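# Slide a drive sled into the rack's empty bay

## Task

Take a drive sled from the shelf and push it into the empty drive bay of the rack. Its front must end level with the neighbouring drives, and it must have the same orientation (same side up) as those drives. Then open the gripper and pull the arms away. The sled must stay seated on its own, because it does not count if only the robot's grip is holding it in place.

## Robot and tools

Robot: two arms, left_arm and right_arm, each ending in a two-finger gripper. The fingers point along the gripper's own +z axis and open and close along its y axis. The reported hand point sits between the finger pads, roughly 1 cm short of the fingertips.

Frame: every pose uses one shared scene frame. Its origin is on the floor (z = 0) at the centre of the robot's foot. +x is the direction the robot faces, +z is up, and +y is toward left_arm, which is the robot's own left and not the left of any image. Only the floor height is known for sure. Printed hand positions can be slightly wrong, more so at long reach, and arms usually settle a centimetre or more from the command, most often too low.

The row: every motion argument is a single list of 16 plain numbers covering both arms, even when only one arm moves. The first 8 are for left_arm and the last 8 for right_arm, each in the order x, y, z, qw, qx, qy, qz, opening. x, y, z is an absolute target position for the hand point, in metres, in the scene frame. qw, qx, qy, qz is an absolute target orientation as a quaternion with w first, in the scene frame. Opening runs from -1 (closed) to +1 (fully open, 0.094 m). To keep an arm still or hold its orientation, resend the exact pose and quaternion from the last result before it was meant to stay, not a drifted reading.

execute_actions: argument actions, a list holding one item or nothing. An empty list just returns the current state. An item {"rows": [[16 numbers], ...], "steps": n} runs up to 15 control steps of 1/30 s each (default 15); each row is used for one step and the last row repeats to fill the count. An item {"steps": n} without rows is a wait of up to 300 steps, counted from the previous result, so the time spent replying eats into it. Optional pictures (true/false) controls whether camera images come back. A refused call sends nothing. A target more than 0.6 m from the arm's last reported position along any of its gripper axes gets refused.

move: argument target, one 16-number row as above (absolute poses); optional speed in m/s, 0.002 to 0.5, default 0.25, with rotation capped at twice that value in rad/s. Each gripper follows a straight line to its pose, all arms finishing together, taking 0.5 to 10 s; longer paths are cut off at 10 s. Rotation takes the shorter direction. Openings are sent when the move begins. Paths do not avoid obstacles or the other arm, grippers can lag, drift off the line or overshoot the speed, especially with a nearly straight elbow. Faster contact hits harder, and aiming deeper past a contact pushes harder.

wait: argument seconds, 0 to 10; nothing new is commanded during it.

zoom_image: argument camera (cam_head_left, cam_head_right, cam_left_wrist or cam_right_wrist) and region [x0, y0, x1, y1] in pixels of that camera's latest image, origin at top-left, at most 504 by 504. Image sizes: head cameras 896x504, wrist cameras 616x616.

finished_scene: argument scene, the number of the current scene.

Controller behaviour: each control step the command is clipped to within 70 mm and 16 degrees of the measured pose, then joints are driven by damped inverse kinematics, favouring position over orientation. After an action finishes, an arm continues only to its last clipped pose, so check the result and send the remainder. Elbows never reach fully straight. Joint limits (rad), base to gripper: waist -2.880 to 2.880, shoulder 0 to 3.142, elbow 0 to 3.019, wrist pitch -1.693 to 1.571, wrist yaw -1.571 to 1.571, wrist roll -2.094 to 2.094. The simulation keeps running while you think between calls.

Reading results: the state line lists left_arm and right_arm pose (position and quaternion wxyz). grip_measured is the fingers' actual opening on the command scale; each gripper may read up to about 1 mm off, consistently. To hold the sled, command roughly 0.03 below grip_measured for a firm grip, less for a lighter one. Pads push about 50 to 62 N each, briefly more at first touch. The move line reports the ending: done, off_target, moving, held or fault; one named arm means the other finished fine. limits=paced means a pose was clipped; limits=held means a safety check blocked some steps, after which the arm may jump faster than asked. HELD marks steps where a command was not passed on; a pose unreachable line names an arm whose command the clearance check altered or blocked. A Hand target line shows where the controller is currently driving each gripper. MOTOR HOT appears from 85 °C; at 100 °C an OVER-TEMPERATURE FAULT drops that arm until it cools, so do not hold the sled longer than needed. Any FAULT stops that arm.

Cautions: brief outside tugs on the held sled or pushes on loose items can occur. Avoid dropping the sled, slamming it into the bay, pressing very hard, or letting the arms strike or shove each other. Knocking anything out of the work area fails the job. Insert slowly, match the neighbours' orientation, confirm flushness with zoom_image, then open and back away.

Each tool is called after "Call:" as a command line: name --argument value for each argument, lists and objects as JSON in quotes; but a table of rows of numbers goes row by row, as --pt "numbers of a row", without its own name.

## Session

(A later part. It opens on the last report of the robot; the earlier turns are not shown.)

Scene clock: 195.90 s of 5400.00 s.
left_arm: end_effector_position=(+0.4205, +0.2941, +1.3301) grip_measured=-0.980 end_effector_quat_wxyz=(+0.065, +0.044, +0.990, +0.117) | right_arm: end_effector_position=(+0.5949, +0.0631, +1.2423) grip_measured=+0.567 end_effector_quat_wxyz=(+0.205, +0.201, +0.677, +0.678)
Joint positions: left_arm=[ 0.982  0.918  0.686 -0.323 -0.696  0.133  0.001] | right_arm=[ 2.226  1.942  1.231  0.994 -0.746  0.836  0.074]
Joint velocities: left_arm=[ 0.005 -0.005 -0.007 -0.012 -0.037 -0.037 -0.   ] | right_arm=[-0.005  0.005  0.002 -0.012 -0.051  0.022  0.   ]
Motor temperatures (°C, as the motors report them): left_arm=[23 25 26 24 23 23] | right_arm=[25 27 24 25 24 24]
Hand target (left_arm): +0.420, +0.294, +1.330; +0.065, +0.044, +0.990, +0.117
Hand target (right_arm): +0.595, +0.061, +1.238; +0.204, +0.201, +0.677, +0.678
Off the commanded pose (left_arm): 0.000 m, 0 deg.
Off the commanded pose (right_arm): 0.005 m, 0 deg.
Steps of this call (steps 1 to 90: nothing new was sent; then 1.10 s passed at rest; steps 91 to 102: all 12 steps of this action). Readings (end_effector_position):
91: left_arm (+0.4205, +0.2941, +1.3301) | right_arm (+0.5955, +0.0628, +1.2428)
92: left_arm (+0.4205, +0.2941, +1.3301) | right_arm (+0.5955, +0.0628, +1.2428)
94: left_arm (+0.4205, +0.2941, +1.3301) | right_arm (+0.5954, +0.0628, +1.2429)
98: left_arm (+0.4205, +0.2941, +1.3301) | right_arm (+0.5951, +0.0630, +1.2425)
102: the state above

Fine control works. Lower z a bit and advance slightly.

Call:
execute_actions --actions '[{"rows":[[0.4205,0.2941,1.3301,0.065,0.044,0.99,0.117,-1,0.596,0.0606,1.2377,0.204,0.201,0.677,0.678,0.53],[0.4205,0.2941,1.3301,0.065,0.044,0.99,0.117,-1,0.597,0.0604,1.2374,0.204,0.201,0.677,0.678,0.53],[0.4205,0.2941,1.3301,0.065,0.044,0.99,0.117,-1,0.598,0.0604,1.2371,0.204,0.201,0.677,0.678,0.53],[0.4205,0.2941,1.3301,0.065,0.044,0.99,0.117,-1,0.599,0.0604,1.2368,0.204,0.201,0.677,0.678,0.53],[0.4205,0.2941,1.3301,0.065,0.044,0.99,0.117,-1,0.600,0.0604,1.2365,0.204,0.201,0.677,0.678,0.53],[0.4205,0.2941,1.3301,0.065,0.044,0.99,0.117,-1,0.601,0.0604,1.2362,0.204,0.201,0.677,0.678,0.53],[0.4205,0.2941,1.3301,0.065,0.044,0.99,0.117,-1,0.602,0.0604,1.236,0.204,0.201,0.677,0.678,0.53]],"steps":15}]'

Call:
zoom_image --camera "cam_head_left" --region '[390, 110, 470, 190]'

Call:
zoom_image --camera "cam_right_wrist" --region '[220, 110, 400, 290]'

Scene clock: 202.97 s of 5400.00 s.
left_arm: end_effector_position=(+0.4205, +0.2941, +1.3301) grip_measured=-0.980 end_effector_quat_wxyz=(+0.065, +0.044, +0.990, +0.117) | right_arm: end_effector_position=(+0.5973, +0.0643, +1.2395) grip_measured=+0.567 end_effector_quat_wxyz=(+0.202, +0.201, +0.678, +0.678)
Joint positions: left_arm=[ 0.982  0.918  0.686 -0.323 -0.696  0.133  0.001] | right_arm=[ 2.224  1.948  1.244  0.981 -0.748  0.836  0.074]
Joint velocities: left_arm=[-0.005 -0.005  0.007 -0.017  0.007 -0.022 -0.001] | right_arm=[-0.015 -0.005 -0.017 -0.007 -0.022  0.066  0.001]
Motor temperatures (°C, as the motors report them): left_arm=[23 25 26 24 23 23] | right_arm=[25 27 24 25 24 24]
Hand target (left_arm): +0.420, +0.294, +1.330; +0.065, +0.044, +0.990, +0.117
Hand target (right_arm): +0.602, +0.061, +1.236; +0.204, +0.201, +0.677, +0.678
Off the commanded pose (left_arm): 0.000 m, 0 deg.
Off the commanded pose (right_arm): 0.007 m, 0 deg.
Steps of this call (steps 1 to 90: nothing new was sent; then 3.57 s passed at rest; steps 91 to 105: all 15 steps of this action). Readings (end_effector_position):
91: left_arm (+0.4205, +0.2941, +1.3301) | right_arm (+0.5948, +0.0632, +1.2421)
92: left_arm (+0.4205, +0.2941, +1.3301) | right_arm (+0.5947, +0.0632, +1.2422)
94: left_arm (+0.4205, +0.2941, +1.3301) | right_arm (+0.5946, +0.0634, +1.2420)
98: left_arm (+0.4205, +0.2941, +1.3301) | right_arm (+0.5958, +0.0646, +1.2403)
105: the state above

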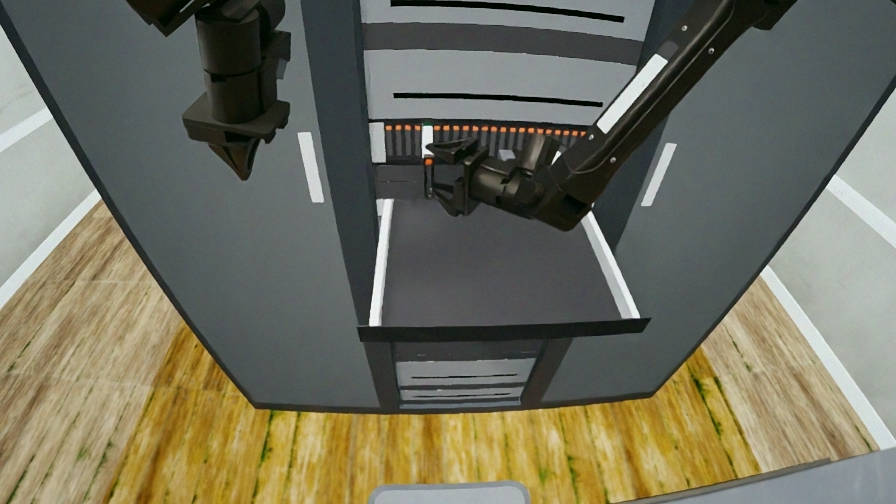

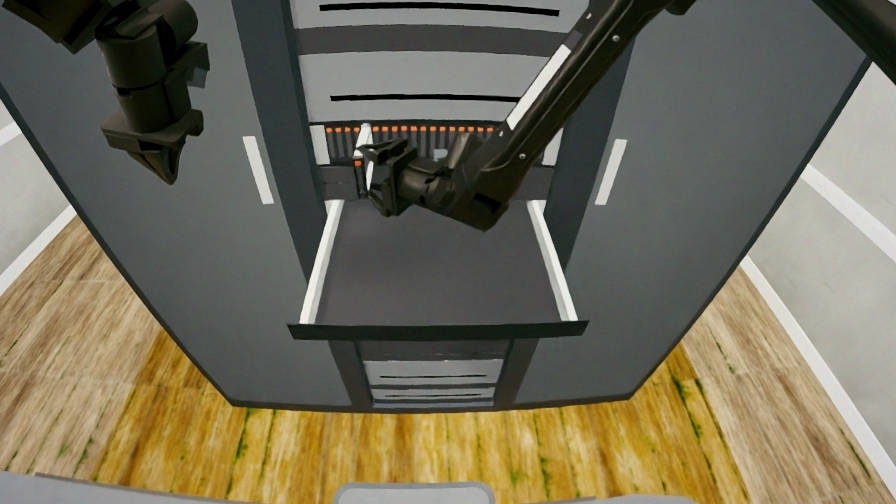

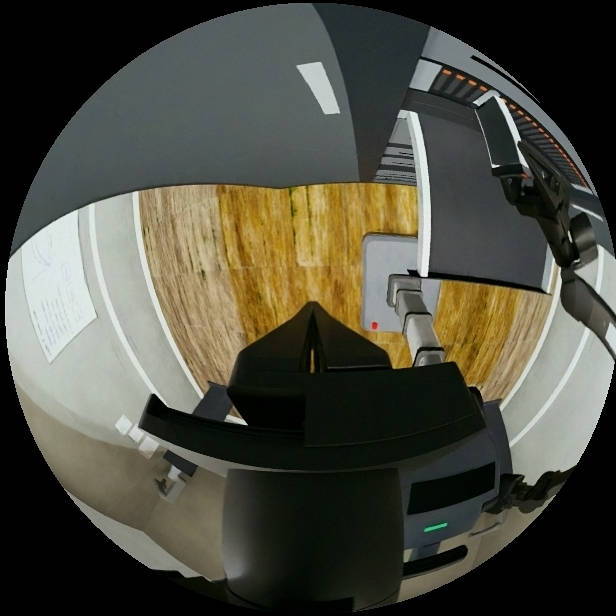

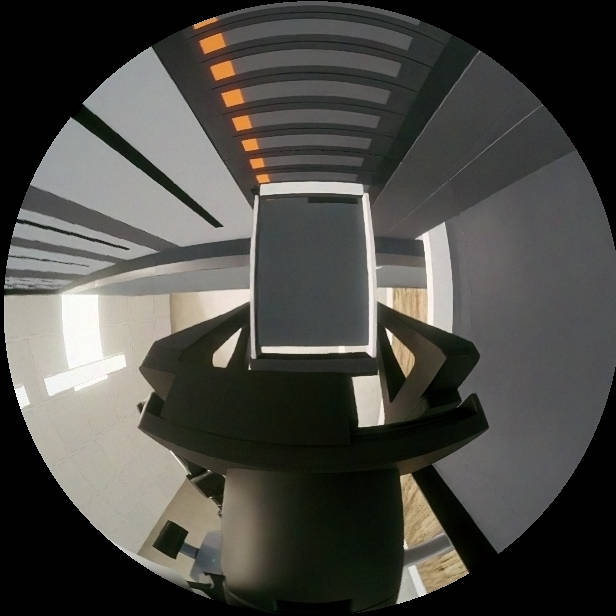

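Region (390, 110, 470, 190) of cam_head_left's 896x504 image, scaled by 6.300, with more detail than that image has.

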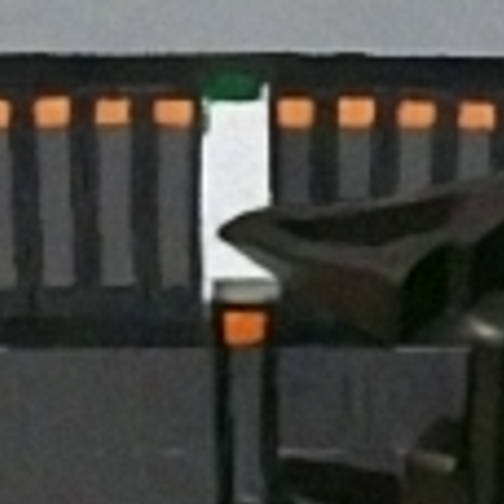

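Region (220, 110, 400, 290) of cam_right_wrist's 616x616 image, scaled by 2.800, with more detail than that image has.

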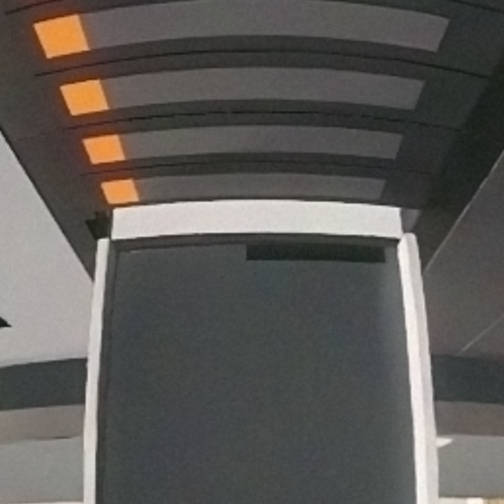

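Now slightly right; the forward drift should centre it. Advance.

Call:
execute_actions --actions '[{"rows":[[0.4205,0.2941,1.3301,0.065,0.044,0.99,0.117,-1,0.6035,0.0605,1.2365,0.204,0.201,0.677,0.678,0.53],[0.4205,0.2941,1.3301,0.065,0.044,0.99,0.117,-1,0.605,0.0606,1.237,0.204,0.201,0.677,0.678,0.53],[0.4205,0.2941,1.3301,0.065,0.044,0.99,0.117,-1,0.6065,0.0607,1.237,0.204,0.201,0.677,0.678,0.53],[0.4205,0.2941,1.3301,0.065,0.044,0.99,0.117,-1,0.608,0.0608,1.237,0.204,0.201,0.677,0.678,0.53],[0.4205,0.2941,1.3301,0.065,0.044,0.99,0.117,-1,0.6095,0.0609,1.237,0.204,0.201,0.677,0.678,0.53],[0.4205,0.2941,1.3301,0.065,0.044,0.99,0.117,-1,0.611,0.061,1.237,0.204,0.201,0.677,0.678,0.53],[0.4205,0.2941,1.3301,0.065,0.044,0.99,0.117,-1,0.6125,0.061,1.237,0.204,0.201,0.677,0.678,0.53],[0.4205,0.2941,1.3301,0.065,0.044,0.99,0.117,-1,0.614,0.061,1.237,0.204,0.201,0.677,0.678,0.53],[0.4205,0.2941,1.3301,0.065,0.044,0.99,0.117,-1,0.6155,0.061,1.237,0.204,0.201,0.677,0.678,0.53],[0.4205,0.2941,1.3301,0.065,0.044,0.99,0.117,-1,0.617,0.061,1.237,0.204,0.201,0.677,0.678,0.53],[0.4205,0.2941,1.3301,0.065,0.044,0.99,0.117,-1,0.6185,0.061,1.237,0.204,0.201,0.677,0.678,0.53]],"steps":15}]' --pictures false

Scene clock: 211.53 s of 5400.00 s.
left_arm: end_effector_position=(+0.4205, +0.2941, +1.3301) grip_measured=-0.980 end_effector_quat_wxyz=(+0.065, +0.044, +0.990, +0.117) | right_arm: end_effector_position=(+0.6139, +0.0654, +1.2407) grip_measured=+0.567 end_effector_quat_wxyz=(+0.202, +0.201, +0.677, +0.678)
Joint positions: left_arm=[ 0.982  0.918  0.686 -0.323 -0.696  0.133  0.001] | right_arm=[ 2.224  1.948  1.288  0.939 -0.749  0.836  0.074]
Joint velocities: left_arm=[-0.005 -0.015 -0.002 -0.012 -0.081 -0.022  0.001] | right_arm=[-0.015 -0.015  0.002 -0.027 -0.037 -0.037  0.002]
Motor temperatures (°C, as the motors report them): left_arm=[23 25 26 24 23 23] | right_arm=[25 27 24 25 25 24]
Hand target (left_arm): +0.420, +0.294, +1.330; +0.065, +0.044, +0.990, +0.117
Hand target (right_arm): +0.619, +0.061, +1.237; +0.204, +0.201, +0.677, +0.678
Off the commanded pose (left_arm): 0.000 m, 0 deg.
Off the commanded pose (right_arm): 0.007 m, 0 deg.
Steps of this call (steps 1 to 90: nothing new was sent; then 5.07 s passed at rest; steps 91 to 105: all 15 steps of this action). Readings (end_effector_position):
91: left_arm (+0.4205, +0.2941, +1.3301) | right_arm (+0.5972, +0.0644, +1.2393)
92: left_arm (+0.4205, +0.2941, +1.3301) | right_arm (+0.5973, +0.0645, +1.2392)
94: left_arm (+0.4205, +0.2941, +1.3301) | right_arm (+0.5983, +0.0648, +1.2387)
98: left_arm (+0.4205, +0.2941, +1.3301) | right_arm (+0.6040, +0.0652, +1.2390)
105: the state above

It's in. Continue.

Call:
execute_actions --actions '[{"rows":[[0.4205,0.2941,1.3301,0.065,0.044,0.99,0.117,-1,0.621,0.0611,1.2368,0.204,0.201,0.677,0.678,0.53],[0.4205,0.2941,1.3301,0.065,0.044,0.99,0.117,-1,0.623,0.0612,1.2366,0.204,0.201,0.677,0.678,0.53],[0.4205,0.2941,1.3301,0.065,0.044,0.99,0.117,-1,0.625,0.0613,1.2364,0.204,0.201,0.677,0.678,0.53],[0.4205,0.2941,1.3301,0.065,0.044,0.99,0.117,-1,0.627,0.0614,1.2362,0.204,0.201,0.677,0.678,0.53],[0.4205,0.2941,1.3301,0.065,0.044,0.99,0.117,-1,0.629,0.0615,1.236,0.204,0.201,0.677,0.678,0.53],[0.4205,0.2941,1.3301,0.065,0.044,0.99,0.117,-1,0.631,0.0616,1.236,0.204,0.201,0.677,0.678,0.53],[0.4205,0.2941,1.3301,0.065,0.044,0.99,0.117,-1,0.633,0.0617,1.236,0.204,0.201,0.677,0.678,0.53],[0.4205,0.2941,1.3301,0.065,0.044,0.99,0.117,-1,0.635,0.0618,1.236,0.204,0.201,0.677,0.678,0.53],[0.4205,0.2941,1.3301,0.065,0.044,0.99,0.117,-1,0.637,0.0619,1.236,0.204,0.201,0.677,0.678,0.53],[0.4205,0.2941,1.3301,0.065,0.044,0.99,0.117,-1,0.639,0.062,1.236,0.204,0.201,0.677,0.678,0.53],[0.4205,0.2941,1.3301,0.065,0.044,0.99,0.117,-1,0.641,0.0621,1.236,0.204,0.201,0.677,0.678,0.53],[0.4205,0.2941,1.3301,0.065,0.044,0.99,0.117,-1,0.643,0.0622,1.236,0.204,0.201,0.677,0.678,0.53]],"steps":15}]'

Scene clock: 217.80 s of 5400.00 s.
left_arm: end_effector_position=(+0.4205, +0.2941, +1.3301) grip_measured=-0.980 end_effector_quat_wxyz=(+0.065, +0.044, +0.990, +0.117) | right_arm: end_effector_position=(+0.6213, +0.0678, +1.2381) grip_measured=+0.567 end_effector_quat_wxyz=(+0.192, +0.196, +0.679, +0.681)
Joint positions: left_arm=[ 0.982  0.918  0.686 -0.323 -0.696  0.133  0.001] | right_arm=[ 2.221  1.952  1.321  0.89  -0.768  0.833  0.074]
Joint velocities: left_arm=[-0.005 -0.005  0.027 -0.012 -0.051 -0.037 -0.   ] | right_arm=[-0.024 -0.015 -0.022 -0.002 -0.022 -0.095 -0.001]
Motor temperatures (°C, as the motors report them): left_arm=[23 25 26 24 23 23] | right_arm=[25 27 24 25 25 24]
Hand target (left_arm): +0.420, +0.294, +1.330; +0.065, +0.044, +0.990, +0.117
Hand target (right_arm): +0.642, +0.062, +1.237; +0.204, +0.201, +0.677, +0.678
Off the commanded pose (left_arm): 0.000 m, 0 deg.
Off the commanded pose (right_arm): 0.023 m, 2 deg.
Steps of this call (steps 1 to 90: nothing new was sent; then 2.77 s passed at rest; steps 91 to 105: all 15 steps of this action). Readings (end_effector_position):
91: left_arm (+0.4205, +0.2941, +1.3301) | right_arm (+0.6138, +0.0654, +1.2402)
92: left_arm (+0.4205, +0.2941, +1.3301) | right_arm (+0.6139, +0.0656, +1.2398)
94: left_arm (+0.4205, +0.2941, +1.3301) | right_arm (+0.6157, +0.0662, +1.2393)
98: left_arm (+0.4205, +0.2941, +1.3301) | right_arm (+0.6207, +0.0671, +1.2385)
105: the state above

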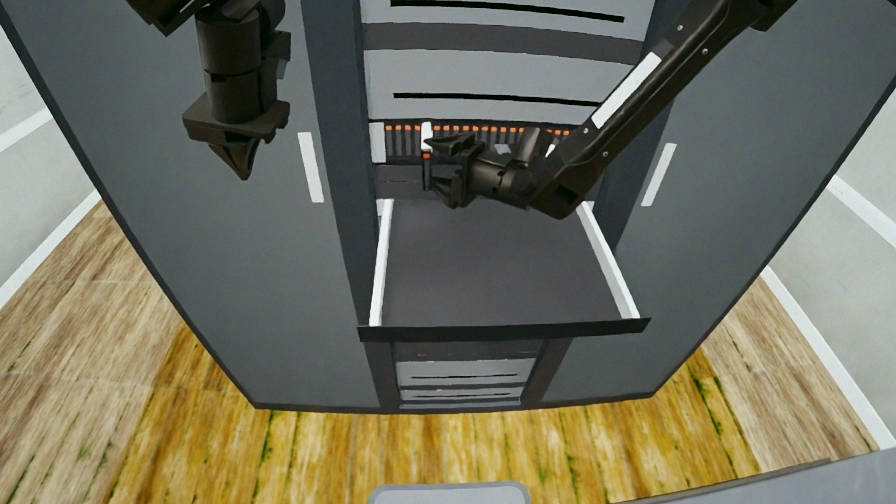

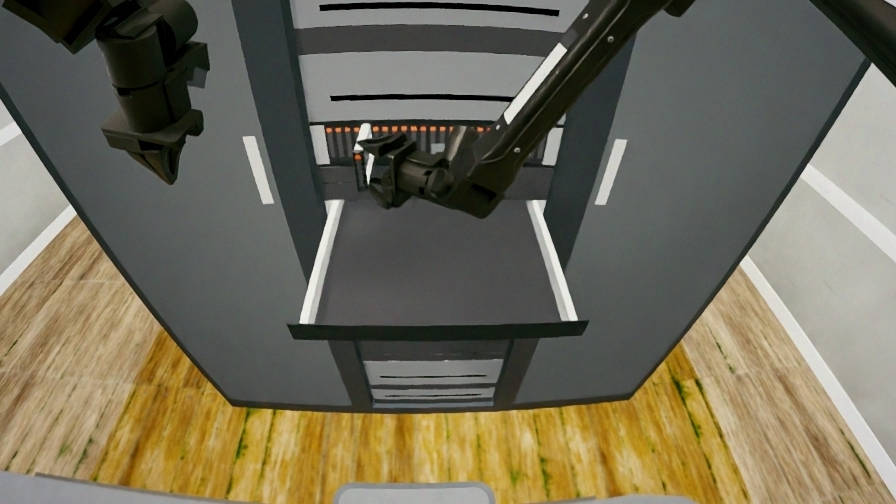

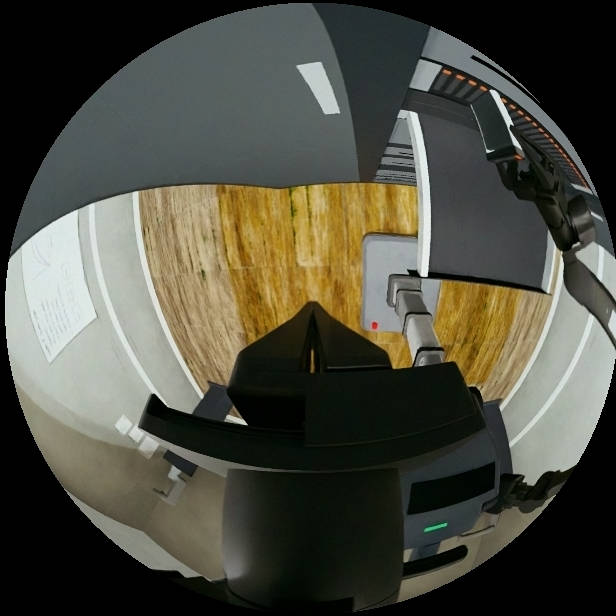

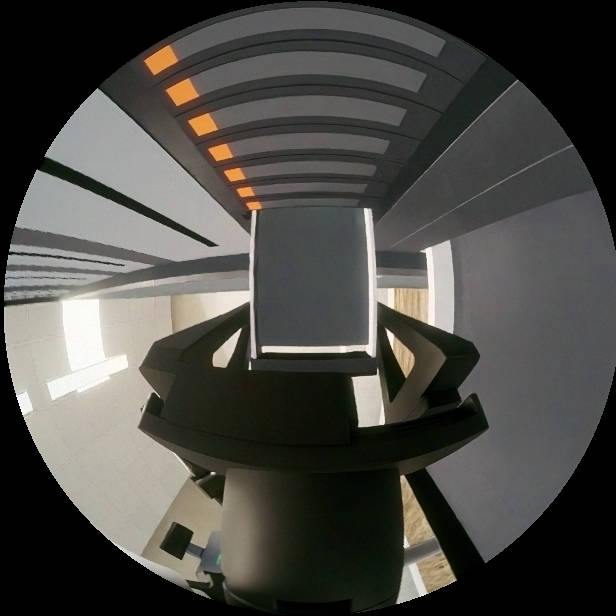

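Call:
execute_actions --actions '[{"rows":[[0.4205,0.2941,1.3301,0.065,0.044,0.99,0.117,-1,0.635,0.061,1.237,0.206,0.203,0.677,0.677,0.53],[0.4205,0.2941,1.3301,0.065,0.044,0.99,0.117,-1,0.628,0.060,1.238,0.208,0.204,0.677,0.677,0.53],[0.4205,0.2941,1.3301,0.065,0.044,0.99,0.117,-1,0.624,0.059,1.239,0.21,0.205,0.676,0.676,0.53]],"steps":15}]'

Call:
zoom_image --camera "cam_head_left" --region '[390, 110, 470, 190]'

Call:
zoom_image --camera "cam_right_wrist" --region '[220, 110, 400, 290]'

Scene clock: 223.10 s of 5400.00 s.
left_arm: end_effector_position=(+0.4205, +0.2941, +1.3301) grip_measured=-0.980 end_effector_quat_wxyz=(+0.065, +0.044, +0.990, +0.117) | right_arm: end_effector_position=(+0.6189, +0.0650, +1.2375) grip_measured=+0.567 end_effector_quat_wxyz=(+0.201, +0.202, +0.679, +0.677)
Joint positions: left_arm=[ 0.982  0.918  0.686 -0.323 -0.696  0.133  0.001] | right_arm=[ 2.221  1.952  1.305  0.922 -0.748  0.838  0.074]
Joint velocities: left_arm=[ 0.005 -0.005 -0.002 -0.002 -0.007  0.037 -0.   ] | right_arm=[ 0.015 -0.015  0.002 -0.012 -0.022  0.066  0.001]
Motor temperatures (°C, as the motors report them): left_arm=[23 25 26 24 23 23] | right_arm=[25 27 25 25 24 24]
Hand target (left_arm): +0.420, +0.294, +1.330; +0.065, +0.044, +0.990, +0.117
Hand target (right_arm): +0.624, +0.059, +1.239; +0.210, +0.205, +0.676, +0.676
Off the commanded pose (left_arm): 0.000 m, 0 deg.
Off the commanded pose (right_arm): 0.008 m, 1 deg.
Steps of this call (steps 1 to 90: nothing new was sent; then 1.80 s passed at rest; steps 91 to 105: all 15 steps of this action). Readings (end_effector_position):
91: left_arm (+0.4205, +0.2941, +1.3301) | right_arm (+0.6213, +0.0678, +1.2382)
92: left_arm (+0.4205, +0.2941, +1.3301) | right_arm (+0.6207, +0.0674, +1.2381)
94: left_arm (+0.4205, +0.2941, +1.3301) | right_arm (+0.6197, +0.0657, +1.2377)
98: left_arm (+0.4205, +0.2941, +1.3301) | right_arm (+0.6188, +0.0651, +1.2374)
105: the state above

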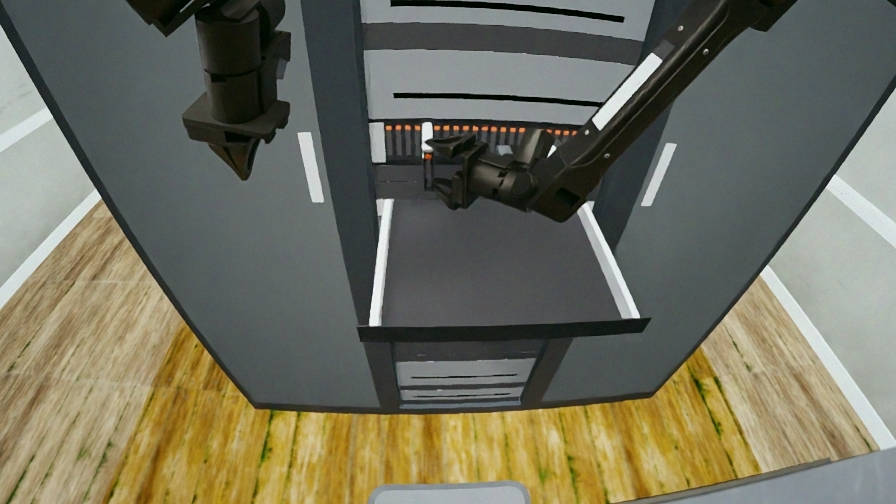

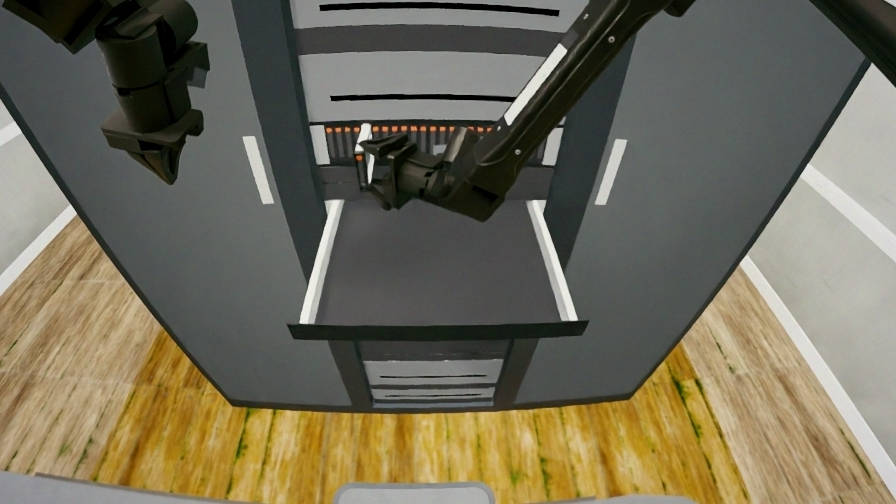

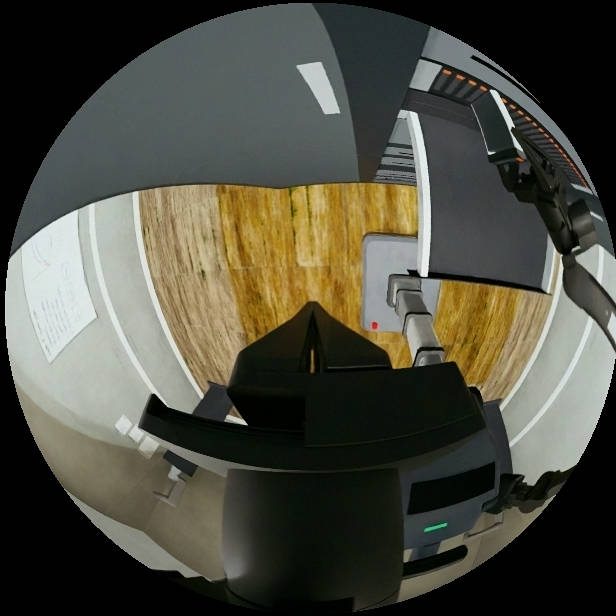

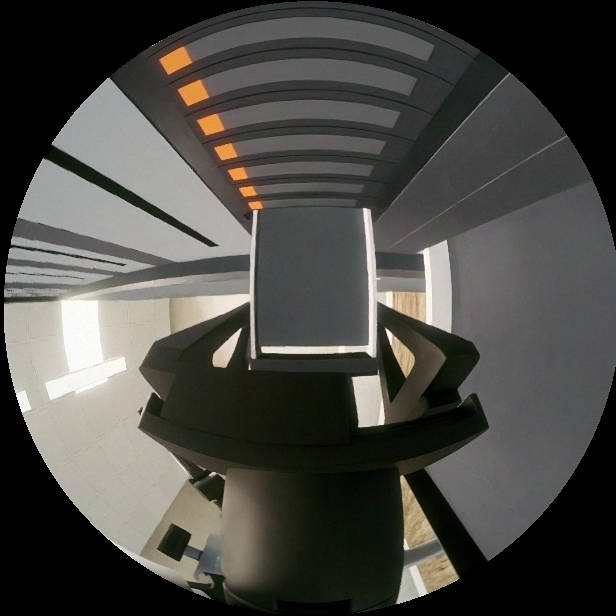

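Region (390, 110, 470, 190) of cam_head_left's 896x504 image, scaled by 6.300, with more detail than that image has.

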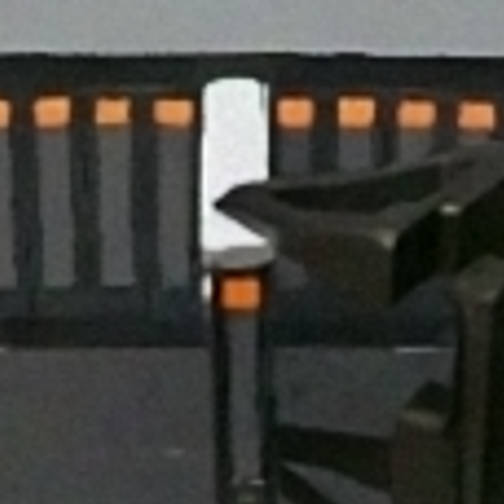

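Region (220, 110, 400, 290) of cam_right_wrist's 616x616 image, scaled by 2.800, with more detail than that image has.

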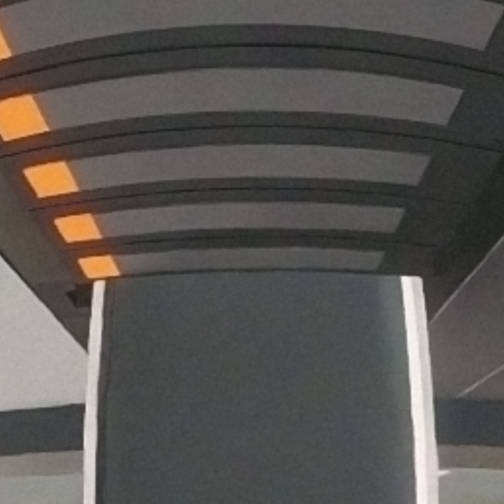

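Call:
execute_actions --actions '[{"rows":[[0.4205,0.2941,1.3301,0.065,0.044,0.99,0.117,-1,0.625,0.0588,1.240,0.213,0.205,0.675,0.676,0.53],[0.4205,0.2941,1.3301,0.065,0.044,0.99,0.117,-1,0.626,0.0586,1.241,0.215,0.204,0.675,0.676,0.53],[0.4205,0.2941,1.3301,0.065,0.044,0.99,0.117,-1,0.627,0.0584,1.242,0.217,0.204,0.674,0.676,0.53]],"steps":12}]' --pictures false

Scene clock: 230.67 s of 5400.00 s.
left_arm: end_effector_position=(+0.4205, +0.2941, +1.3301) grip_measured=-0.980 end_effector_quat_wxyz=(+0.065, +0.044, +0.990, +0.117) | right_arm: end_effector_position=(+0.6196, +0.0646, +1.2379) grip_measured=+0.567 end_effector_quat_wxyz=(+0.201, +0.204, +0.678, +0.677)
Joint positions: left_arm=[ 0.982  0.918  0.686 -0.323 -0.696  0.133  0.001] | right_arm=[ 2.221  1.952  1.305  0.926 -0.746  0.842  0.074]
Joint velocities: left_arm=[-0.005 -0.005 -0.002 -0.007 -0.037  0.007 -0.001] | right_arm=[-0.015 -0.005  0.007 -0.007 -0.022  0.037 -0.   ]
Motor temperatures (°C, as the motors report them): left_arm=[22 25 26 24 23 23] | right_arm=[25 27 24 25 24 24]
Hand target (left_arm): +0.420, +0.294, +1.330; +0.065, +0.044, +0.990, +0.117
Hand target (right_arm): +0.627, +0.058, +1.242; +0.217, +0.204, +0.674, +0.676
Off the commanded pose (left_arm): 0.000 m, 0 deg.
Off the commanded pose (right_arm): 0.011 m, 2 deg.
Steps of this call (steps 1 to 90: nothing new was sent; then 4.17 s passed at rest; steps 91 to 102: all 12 steps of this action). Readings (end_effector_position):
91: left_arm (+0.4205, +0.2941, +1.3301) | right_arm (+0.6190, +0.0650, +1.2375)
92: left_arm (+0.4205, +0.2941, +1.3301) | right_arm (+0.6192, +0.0648, +1.2377)
94: left_arm (+0.4205, +0.2941, +1.3301) | right_arm (+0.6195, +0.0646, +1.2378)
98: left_arm (+0.4205, +0.2941, +1.3301) | right_arm (+0.6195, +0.0646, +1.2378)
102: the state above

Call:
execute_actions --actions '[{"rows":[[0.4205,0.2941,1.3301,0.065,0.044,0.99,0.117,-1,0.628,0.058,1.2423,0.22,0.204,0.673,0.676,0.53],[0.4205,0.2941,1.3301,0.065,0.044,0.99,0.117,-1,0.629,0.0577,1.2426,0.223,0.204,0.672,0.675,0.53],[0.4205,0.2941,1.3301,0.065,0.044,0.99,0.117,-1,0.630,0.0574,1.243,0.226,0.204,0.672,0.675,0.53]],"steps":12}]' --pictures false

Scene clock: 236.33 s of 5400.00 s.
left_arm: end_effector_position=(+0.4205, +0.2941, +1.3301) grip_measured=-0.980 end_effector_quat_wxyz=(+0.065, +0.044, +0.990, +0.117) | right_arm: end_effector_position=(+0.6197, +0.0642, +1.2376) grip_measured=+0.567 end_effector_quat_wxyz=(+0.205, +0.205, +0.677, +0.677)
Joint positions: left_arm=[ 0.982  0.918  0.686 -0.323 -0.696  0.133  0.001] | right_arm=[ 2.221  1.956  1.304  0.939 -0.743  0.845  0.074]
Joint velocities: left_arm=[-0.015 -0.005 -0.007 -0.002  0.007 -0.022 -0.   ] | right_arm=[ 0.005 -0.015  0.002  0.012 -0.007 -0.022  0.   ]
Motor temperatures (°C, as the motors report them): left_arm=[22 25 26 24 23 23] | right_arm=[25 27 24 25 24 24]
Hand target (left_arm): +0.421, +0.294, +1.330; +0.065, +0.044, +0.990, +0.117
Hand target (right_arm): +0.630, +0.057, +1.243; +0.226, +0.204, +0.672, +0.675
Off the commanded pose (left_arm): 0.000 m, 0 deg.
Off the commanded pose (right_arm): 0.013 m, 2 deg.
Steps of this call (steps 1 to 90: nothing new was sent; then 2.27 s passed at rest; steps 91 to 102: all 12 steps of this action). Readings (end_effector_position):
91: left_arm (+0.4205, +0.2941, +1.3301) | right_arm (+0.6198, +0.0645, +1.2380)
92: left_arm (+0.4205, +0.2941, +1.3301) | right_arm (+0.6199, +0.0644, +1.2380)
94: left_arm (+0.4205, +0.2941, +1.3301) | right_arm (+0.6198, +0.0643, +1.2377)
98: left_arm (+0.4205, +0.2941, +1.3301) | right_arm (+0.6197, +0.0642, +1.2376)
102: the state above

Call:
execute_actions --actions '[{"rows":[[0.4205,0.2941,1.3301,0.065,0.044,0.99,0.117,-1,0.6324,0.056,1.2456,0.2288,0.204,0.671,0.6752,0.53],[0.4205,0.2941,1.3301,0.065,0.044,0.99,0.117,-1,0.6348,0.0545,1.2482,0.2315,0.204,0.670,0.6755,0.53],[0.4205,0.2941,1.3301,0.065,0.044,0.99,0.117,-1,0.6372,0.053,1.2509,0.2343,0.204,0.669,0.6757,0.53],[0.4205,0.2941,1.3301,0.065,0.044,0.99,0.117,-1,0.6396,0.0516,1.2535,0.237,0.204,0.668,0.676,0.53]],"steps":12}]' --pictures false

Scene clock: 243.97 s of 5400.00 s.
left_arm: end_effector_position=(+0.4205, +0.2941, +1.3301) grip_measured=-0.980 end_effector_quat_wxyz=(+0.065, +0.044, +0.990, +0.117) | right_arm: end_effector_position=(+0.6201, +0.0638, +1.2378) grip_measured=+0.567 end_effector_quat_wxyz=(+0.205, +0.207, +0.676, +0.677)
Joint positions: left_arm=[ 0.982  0.918  0.686 -0.323 -0.696  0.133  0.001] | right_arm=[ 2.221  1.956  1.304  0.943 -0.74   0.851  0.074]
Joint velocities: left_arm=[ 0.005 -0.005 -0.012 -0.007  0.051  0.066  0.001] | right_arm=[-0.005 -0.005  0.022 -0.007 -0.007 -0.066 -0.001]
Motor temperatures (°C, as the motors report them): left_arm=[22 25 26 24 23 23] | right_arm=[25 27 24 25 24 24]
Hand target (left_arm): +0.420, +0.294, +1.330; +0.065, +0.044, +0.990, +0.117
Hand target (right_arm): +0.639, +0.052, +1.254; +0.237, +0.204, +0.668, +0.676
Off the commanded pose (left_arm): 0.000 m, 0 deg.
Off the commanded pose (right_arm): 0.028 m, 4 deg.
Steps of this call (steps 1 to 90: nothing new was sent; then 4.23 s passed at rest; steps 91 to 102: all 12 steps of this action). Readings (end_effector_position):
91: left_arm (+0.4205, +0.2941, +1.3301) | right_arm (+0.6198, +0.0642, +1.2376)
92: left_arm (+0.4205, +0.2941, +1.3301) | right_arm (+0.6199, +0.0641, +1.2377)
94: left_arm (+0.4205, +0.2941, +1.3301) | right_arm (+0.6202, +0.0639, +1.2378)
98: left_arm (+0.4205, +0.2941, +1.3301) | right_arm (+0.6201, +0.0638, +1.2378)
102: the state above

Call:
execute_actions --actions '[{"rows":[[0.4205,0.2941,1.3301,0.065,0.044,0.99,0.117,-1,0.6408,0.051,1.2548,0.238,0.203,0.668,0.676,0.53],[0.4205,0.2941,1.3301,0.065,0.044,0.99,0.117,-1,0.642,0.0504,1.2561,0.239,0.2025,0.6677,0.676,0.53],[0.4205,0.2941,1.3301,0.065,0.044,0.99,0.117,-1,0.6432,0.0498,1.2574,0.240,0.202,0.6674,0.676,0.53],[0.4205,0.2941,1.3301,0.065,0.044,0.99,0.117,-1,0.6444,0.0492,1.2587,0.241,0.2015,0.667,0.676,0.53]],"steps":12}]' --pictures false

Scene clock: 247.67 s of 5400.00 s.
left_arm: end_effector_position=(+0.4205, +0.2941, +1.3301) grip_measured=-0.980 end_effector_quat_wxyz=(+0.065, +0.044, +0.990, +0.117) | right_arm: end_effector_position=(+0.6201, +0.0638, +1.2378) grip_measured=+0.567 end_effector_quat_wxyz=(+0.205, +0.208, +0.676, +0.677)
Joint positions: left_arm=[ 0.982  0.918  0.686 -0.323 -0.696  0.133  0.001] | right_arm=[ 2.221  1.956  1.304  0.943 -0.74   0.852  0.074]
Joint velocities: left_arm=[-0.005  0.005  0.002  0.007  0.022  0.022  0.   ] | right_arm=[ 0.005 -0.024  0.007  0.002 -0.051 -0.037  0.001]
Motor temperatures (°C, as the motors report them): left_arm=[22 25 26 24 23 23] | right_arm=[25 27 24 25 24 24]
Hand target (left_arm): +0.421, +0.294, +1.330; +0.065, +0.044, +0.990, +0.117
Hand target (right_arm): +0.644, +0.049, +1.259; +0.241, +0.201, +0.667, +0.676
Off the commanded pose (left_arm): 0.000 m, 0 deg.
Off the commanded pose (right_arm): 0.035 m, 4 deg.
Steps of this call (steps 1 to 90: nothing new was sent; then 0.30 s passed at rest; steps 91 to 102: all 12 steps of this action). Readings (end_effector_position):
91: left_arm (+0.4205, +0.2941, +1.3301) | right_arm (+0.6201, +0.0638, +1.2378)
92: left_arm (+0.4205, +0.2941, +1.3301) | right_arm (+0.6201, +0.0638, +1.2378)
94: left_arm (+0.4205, +0.2941, +1.3301) | right_arm (+0.6201, +0.0638, +1.2378)
98: left_arm (+0.4205, +0.2941, +1.3301) | right_arm (+0.6201, +0.0638, +1.2378)
102: the state above

Call:
execute_actions --actions '[{"rows":[[0.4205,0.2941,1.3301,0.065,0.044,0.99,0.117,-1,0.643,0.0492,1.2587,0.240,0.2015,0.6673,0.676,0.53],[0.4205,0.2941,1.3301,0.065,0.044,0.99,0.117,-1,0.6415,0.0492,1.2587,0.239,0.2015,0.6676,0.676,0.53],[0.4205,0.2941,1.3301,0.065,0.044,0.99,0.117,-1,0.640,0.0492,1.2587,0.238,0.2015,0.668,0.676,0.53]],"steps":12}]' --pictures false

Scene clock: 252.07 s of 5400.00 s.
left_arm: end_effector_position=(+0.4205, +0.2941, +1.3301) grip_measured=-0.980 end_effector_quat_wxyz=(+0.065, +0.044, +0.990, +0.117) | right_arm: end_effector_position=(+0.6193, +0.0638, +1.2376) grip_measured=+0.567 end_effector_quat_wxyz=(+0.205, +0.208, +0.676, +0.677)
Joint positions: left_arm=[ 0.982  0.918  0.686 -0.323 -0.696  0.133  0.001] | right_arm=[ 2.221  1.956  1.302  0.944 -0.74   0.852  0.074]
Joint velocities: left_arm=[-0.005  0.005 -0.007 -0.017  0.007 -0.022  0.   ] | right_arm=[-0.005 -0.024 -0.022 -0.012 -0.081 -0.007  0.   ]
Motor temperatures (°C, as the motors report them): left_arm=[22 25 26 24 23 23] | right_arm=[25 27 24 25 24 24]
Hand target (left_arm): +0.420, +0.294, +1.330; +0.065, +0.044, +0.990, +0.117
Hand target (right_arm): +0.640, +0.049, +1.258; +0.238, +0.201, +0.668, +0.676
Off the commanded pose (left_arm): 0.000 m, 0 deg.
Off the commanded pose (right_arm): 0.033 m, 4 deg.
Steps of this call (steps 1 to 90: nothing new was sent; then 1.00 s passed at rest; steps 91 to 102: all 12 steps of this action). Readings (end_effector_position):
91: left_arm (+0.4205, +0.2941, +1.3301) | right_arm (+0.6201, +0.0638, +1.2378)
92: left_arm (+0.4205, +0.2941, +1.3301) | right_arm (+0.6199, +0.0638, +1.2378)
94: left_arm (+0.4205, +0.2941, +1.3301) | right_arm (+0.6193, +0.0638, +1.2376)
98: left_arm (+0.4205, +0.2941, +1.3301) | right_arm (+0.6193, +0.0638, +1.2376)
102: the state above

Now just raise z command further.

Call:
execute_actions --actions '[{"rows":[[0.4205,0.2941,1.3301,0.065,0.044,0.99,0.117,-1,0.640,0.049,1.2597,0.238,0.2015,0.668,0.676,0.53],[0.4205,0.2941,1.3301,0.065,0.044,0.99,0.117,-1,0.6405,0.0488,1.2607,0.239,0.2015,0.668,0.676,0.53],[0.4205,0.2941,1.3301,0.065,0.044,0.99,0.117,-1,0.641,0.0486,1.2617,0.239,0.2015,0.668,0.676,0.53],[0.4205,0.2941,1.3301,0.065,0.044,0.99,0.117,-1,0.6415,0.0484,1.2627,0.24,0.2015,0.668,0.676,0.53]],"steps":12}]' --pictures false

Scene clock: 255.63 s of 5400.00 s.
left_arm: end_effector_position=(+0.4205, +0.2941, +1.3301) grip_measured=-0.980 end_effector_quat_wxyz=(+0.065, +0.044, +0.990, +0.117) | right_arm: end_effector_position=(+0.6192, +0.0632, +1.2378) grip_measured=+0.567 end_effector_quat_wxyz=(+0.205, +0.209, +0.676, +0.676)
Joint positions: left_arm=[ 0.982  0.918  0.686 -0.323 -0.696  0.133  0.001] | right_arm=[ 2.221  1.954  1.299  0.944 -0.737  0.852  0.074]
Joint velocities: left_arm=[-0.015 -0.005 -0.002 -0.007 -0.037 -0.037 -0.002] | right_arm=[-0.015 -0.015  0.017 -0.007 -0.037 -0.007 -0.001]
Motor temperatures (°C, as the motors report them): left_arm=[22 25 26 24 23 23] | right_arm=[25 27 24 25 24 24]
Hand target (left_arm): +0.420, +0.294, +1.330; +0.065, +0.044, +0.990, +0.117
Hand target (right_arm): +0.641, +0.049, +1.262; +0.240, +0.201, +0.668, +0.675
Off the commanded pose (left_arm): 0.000 m, 0 deg.
Off the commanded pose (right_arm): 0.037 m, 4 deg.
Steps of this call (steps 1 to 90: nothing new was sent; then 0.17 s passed at rest; steps 91 to 102: all 12 steps of this action). Readings (end_effector_position):
91: left_arm (+0.4205, +0.2941, +1.3301) | right_arm (+0.6193, +0.0638, +1.2376)
92: left_arm (+0.4205, +0.2941, +1.3301) | right_arm (+0.6192, +0.0637, +1.2375)
94: left_arm (+0.4205, +0.2941, +1.3301) | right_arm (+0.6191, +0.0635, +1.2375)
98: left_arm (+0.4205, +0.2941, +1.3301) | right_arm (+0.6192, +0.0632, +1.2378)
102: the state above

Call:
execute_actions --actions '[{"rows":[[0.4205,0.2941,1.3301,0.065,0.044,0.99,0.117,-1,0.641,0.0511,1.2648,0.2393,0.2005,0.667,0.677,0.53],[0.4205,0.2941,1.3301,0.065,0.044,0.99,0.117,-1,0.6405,0.0538,1.2669,0.2385,0.1995,0.666,0.6785,0.53],[0.4205,0.2941,1.3301,0.065,0.044,0.99,0.117,-1,0.640,0.0565,1.269,0.2378,0.1985,0.665,0.68,0.53],[0.4205,0.2941,1.3301,0.065,0.044,0.99,0.117,-1,0.6395,0.0591,1.271,0.237,0.1975,0.664,0.6815,0.53]],"steps":12}]' --pictures false

Scene clock: 261.97 s of 5400.00 s.
left_arm: end_effector_position=(+0.4205, +0.2941, +1.3301) grip_measured=-0.980 end_effector_quat_wxyz=(+0.065, +0.044, +0.990, +0.117) | right_arm: end_effector_position=(+0.6186, +0.0648, +1.2394) grip_measured=+0.567 end_effector_quat_wxyz=(+0.205, +0.210, +0.677, +0.675)
Joint positions: left_arm=[ 0.982  0.918  0.686 -0.323 -0.696  0.133  0.001] | right_arm=[ 2.226  1.951  1.296  0.944 -0.73   0.852  0.074]
Joint velocities: left_arm=[-0.005 -0.005 -0.007  0.012 -0.066  0.007 -0.001] | right_arm=[-0.005  0.005 -0.017 -0.007  0.037  0.037  0.   ]
Motor temperatures (°C, as the motors report them): left_arm=[22 25 26 24 23 23] | right_arm=[25 27 24 25 24 24]
Hand target (left_arm): +0.420, +0.294, +1.330; +0.065, +0.044, +0.990, +0.117
Hand target (right_arm): +0.639, +0.059, +1.271; +0.237, +0.198, +0.664, +0.681
Off the commanded pose (left_arm): 0.000 m, 0 deg.
Off the commanded pose (right_arm): 0.038 m, 4 deg.
Steps of this call (steps 1 to 90: nothing new was sent; then 2.93 s passed at rest; steps 91 to 102: all 12 steps of this action). Readings (end_effector_position):
91: left_arm (+0.4205, +0.2941, +1.3301) | right_arm (+0.6192, +0.0634, +1.2379)
92: left_arm (+0.4205, +0.2941, +1.3301) | right_arm (+0.6192, +0.0636, +1.2380)
94: left_arm (+0.4205, +0.2941, +1.3301) | right_arm (+0.6193, +0.0644, +1.2384)
98: left_arm (+0.4205, +0.2941, +1.3301) | right_arm (+0.6187, +0.0649, +1.2393)
102: the state above

Call:
execute_actions --actions '[{"rows":[[0.4205,0.2941,1.3301,0.065,0.044,0.99,0.117,-1,0.6398,0.0598,1.2715,0.237,0.197,0.6635,0.682,0.53],[0.4205,0.2941,1.3301,0.065,0.044,0.99,0.117,-1,0.640,0.0606,1.272,0.237,0.1965,0.663,0.6825,0.53]],"steps":12}]'

Call:
zoom_image --camera "cam_head_left" --region '[390, 110, 470, 190]'

Call:
zoom_image --camera "cam_right_wrist" --region '[220, 110, 400, 290]'

Scene clock: 266.20 s of 5400.00 s.
left_arm: end_effector_position=(+0.4205, +0.2941, +1.3301) grip_measured=-0.980 end_effector_quat_wxyz=(+0.065, +0.044, +0.990, +0.117) | right_arm: end_effector_position=(+0.6186, +0.0648, +1.2394) grip_measured=+0.567 end_effector_quat_wxyz=(+0.205, +0.210, +0.677, +0.675)
Joint positions: left_arm=[ 0.982  0.918  0.686 -0.323 -0.696  0.133  0.001] | right_arm=[ 2.226  1.951  1.296  0.944 -0.73   0.852  0.074]
Joint velocities: left_arm=[-0.005 -0.015 -0.002  0.002 -0.007  0.022  0.001] | right_arm=[-0.005 -0.005 -0.012  0.002  0.007 -0.037 -0.001]
Motor temperatures (°C, as the motors report them): left_arm=[22 25 26 24 23 23] | right_arm=[25 28 24 25 24 24]
Hand target (left_arm): +0.420, +0.294, +1.330; +0.065, +0.044, +0.990, +0.117
Hand target (right_arm): +0.639, +0.060, +1.272; +0.237, +0.197, +0.663, +0.682
Off the commanded pose (left_arm): 0.000 m, 0 deg.
Off the commanded pose (right_arm): 0.039 m, 4 deg.
Steps of this call (steps 1 to 90: nothing new was sent; then 0.83 s passed at rest; steps 91 to 102: all 12 steps of this action). Readings (end_effector_position):
91: left_arm (+0.4205, +0.2941, +1.3301) | right_arm (+0.6186, +0.0648, +1.2394)
92: left_arm (+0.4205, +0.2941, +1.3301) | right_arm (+0.6186, +0.0648, +1.2394)
94: left_arm (+0.4205, +0.2941, +1.3301) | right_arm (+0.6186, +0.0648, +1.2394)
98: left_arm (+0.4205, +0.2941, +1.3301) | right_arm (+0.6186, +0.0648, +1.2394)
102: the state above

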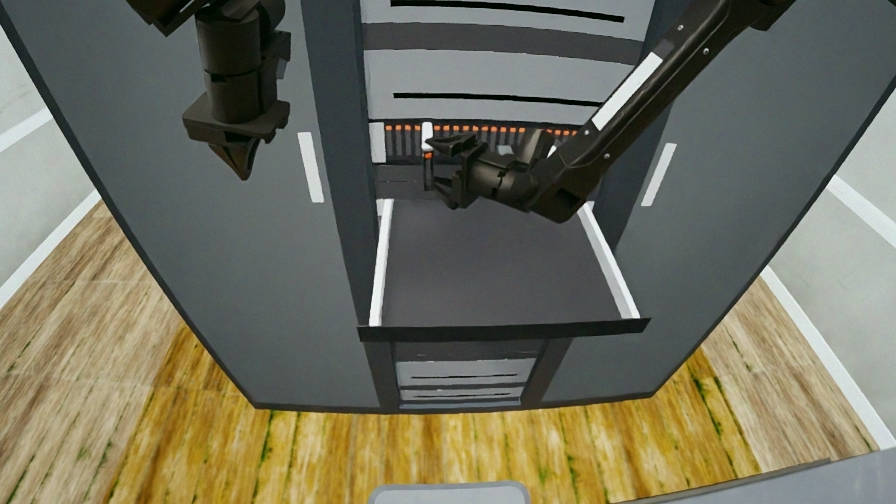

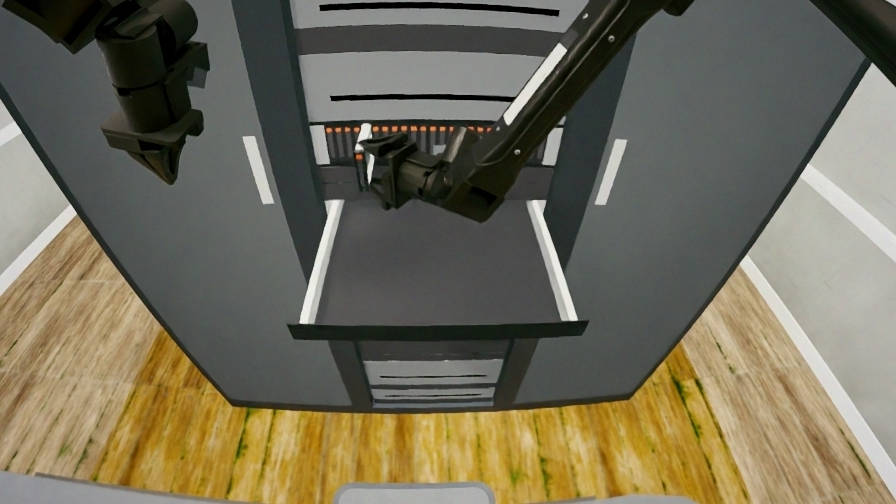

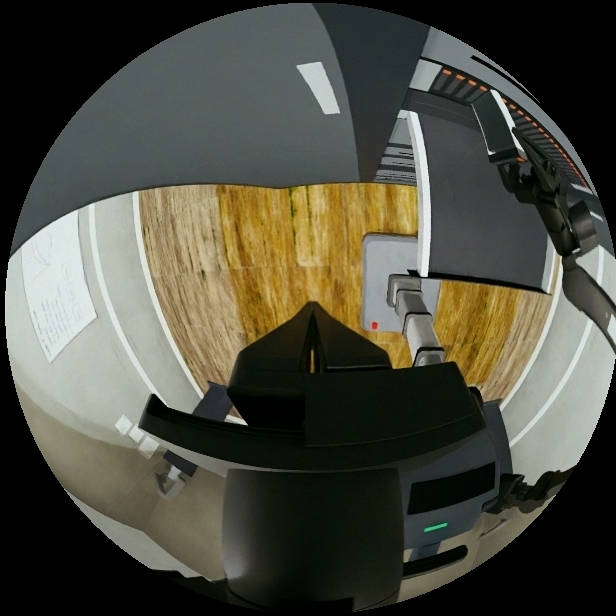

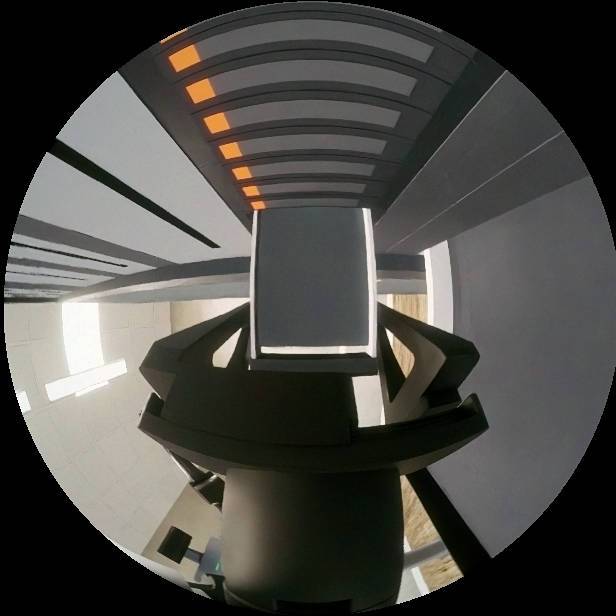

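Region (390, 110, 470, 190) of cam_head_left's 896x504 image, scaled by 6.300, with more detail than that image has.

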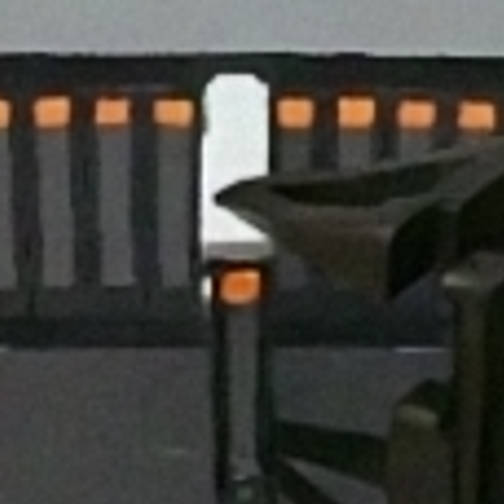

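Region (220, 110, 400, 290) of cam_right_wrist's 616x616 image, scaled by 2.800, with more detail than that image has.

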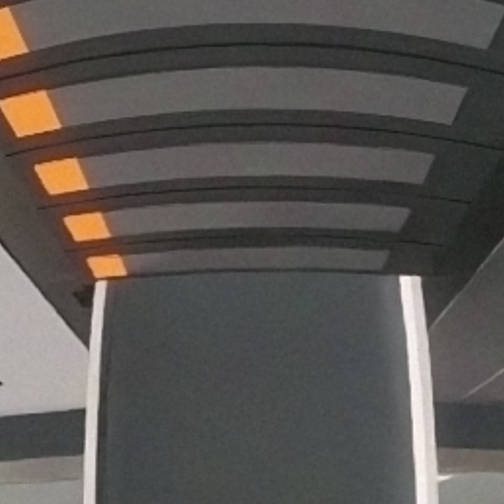

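Call:
execute_actions --actions '[{"rows":[[0.4205,0.2941,1.3301,0.065,0.044,0.99,0.117,-1,0.640,0.0615,1.270,0.235,0.1965,0.664,0.6825,0.53],[0.4205,0.2941,1.3301,0.065,0.044,0.99,0.117,-1,0.640,0.0625,1.268,0.233,0.1965,0.665,0.6825,0.53],[0.4205,0.2941,1.3301,0.065,0.044,0.99,0.117,-1,0.642,0.0626,1.2682,0.233,0.1965,0.665,0.6825,0.53],[0.4205,0.2941,1.3301,0.065,0.044,0.99,0.117,-1,0.644,0.0627,1.2684,0.234,0.1965,0.665,0.6825,0.53],[0.4205,0.2941,1.3301,0.065,0.044,0.99,0.117,-1,0.646,0.0628,1.2686,0.235,0.1965,0.665,0.6825,0.53],[0.4205,0.2941,1.3301,0.065,0.044,0.99,0.117,-1,0.648,0.0629,1.2688,0.236,0.1965,0.665,0.6825,0.53],[0.4205,0.2941,1.3301,0.065,0.044,0.99,0.117,-1,0.650,0.063,1.269,0.236,0.1965,0.665,0.6825,0.53],[0.4205,0.2941,1.3301,0.065,0.044,0.99,0.117,-1,0.652,0.0631,1.269,0.236,0.1965,0.665,0.6825,0.53],[0.4205,0.2941,1.3301,0.065,0.044,0.99,0.117,-1,0.654,0.0632,1.269,0.236,0.1965,0.665,0.6825,0.53]],"steps":15}]' --pictures false

Scene clock: 275.17 s of 5400.00 s.
left_arm: end_effector_position=(+0.4205, +0.2941, +1.3301) grip_measured=-0.980 end_effector_quat_wxyz=(+0.065, +0.044, +0.990, +0.117) | right_arm: end_effector_position=(+0.6213, +0.0661, +1.2391) grip_measured=+0.567 end_effector_quat_wxyz=(+0.202, +0.209, +0.678, +0.675)
Joint positions: left_arm=[ 0.982  0.918  0.686 -0.323 -0.696  0.133  0.001] | right_arm=[ 2.226  1.951  1.305  0.927 -0.732  0.849  0.074]
Joint velocities: left_arm=[ 0.005 -0.005 -0.002 -0.012 -0.007 -0.051 -0.001] | right_arm=[-0.015 -0.005 -0.012  0.002 -0.022 -0.007 -0.001]
Motor temperatures (°C, as the motors report them): left_arm=[22 25 26 24 23 23] | right_arm=[25 28 24 25 24 24]
Hand target (left_arm): +0.420, +0.294, +1.330; +0.065, +0.044, +0.990, +0.117
Hand target (right_arm): +0.652, +0.062, +1.270; +0.236, +0.197, +0.664, +0.682
Off the commanded pose (left_arm): 0.000 m, 0 deg.
Off the commanded pose (right_arm): 0.044 m, 4 deg.
Steps of this call (steps 1 to 90: nothing new was sent; then 5.47 s passed at rest; steps 91 to 105: all 15 steps of this action). Readings (end_effector_position):
91: left_arm (+0.4205, +0.2941, +1.3301) | right_arm (+0.6186, +0.0648, +1.2394)
92: left_arm (+0.4205, +0.2941, +1.3301) | right_arm (+0.6186, +0.0648, +1.2394)
94: left_arm (+0.4205, +0.2941, +1.3301) | right_arm (+0.6186, +0.0648, +1.2393)
98: left_arm (+0.4205, +0.2941, +1.3301) | right_arm (+0.6206, +0.0653, +1.2393)
105: the state above


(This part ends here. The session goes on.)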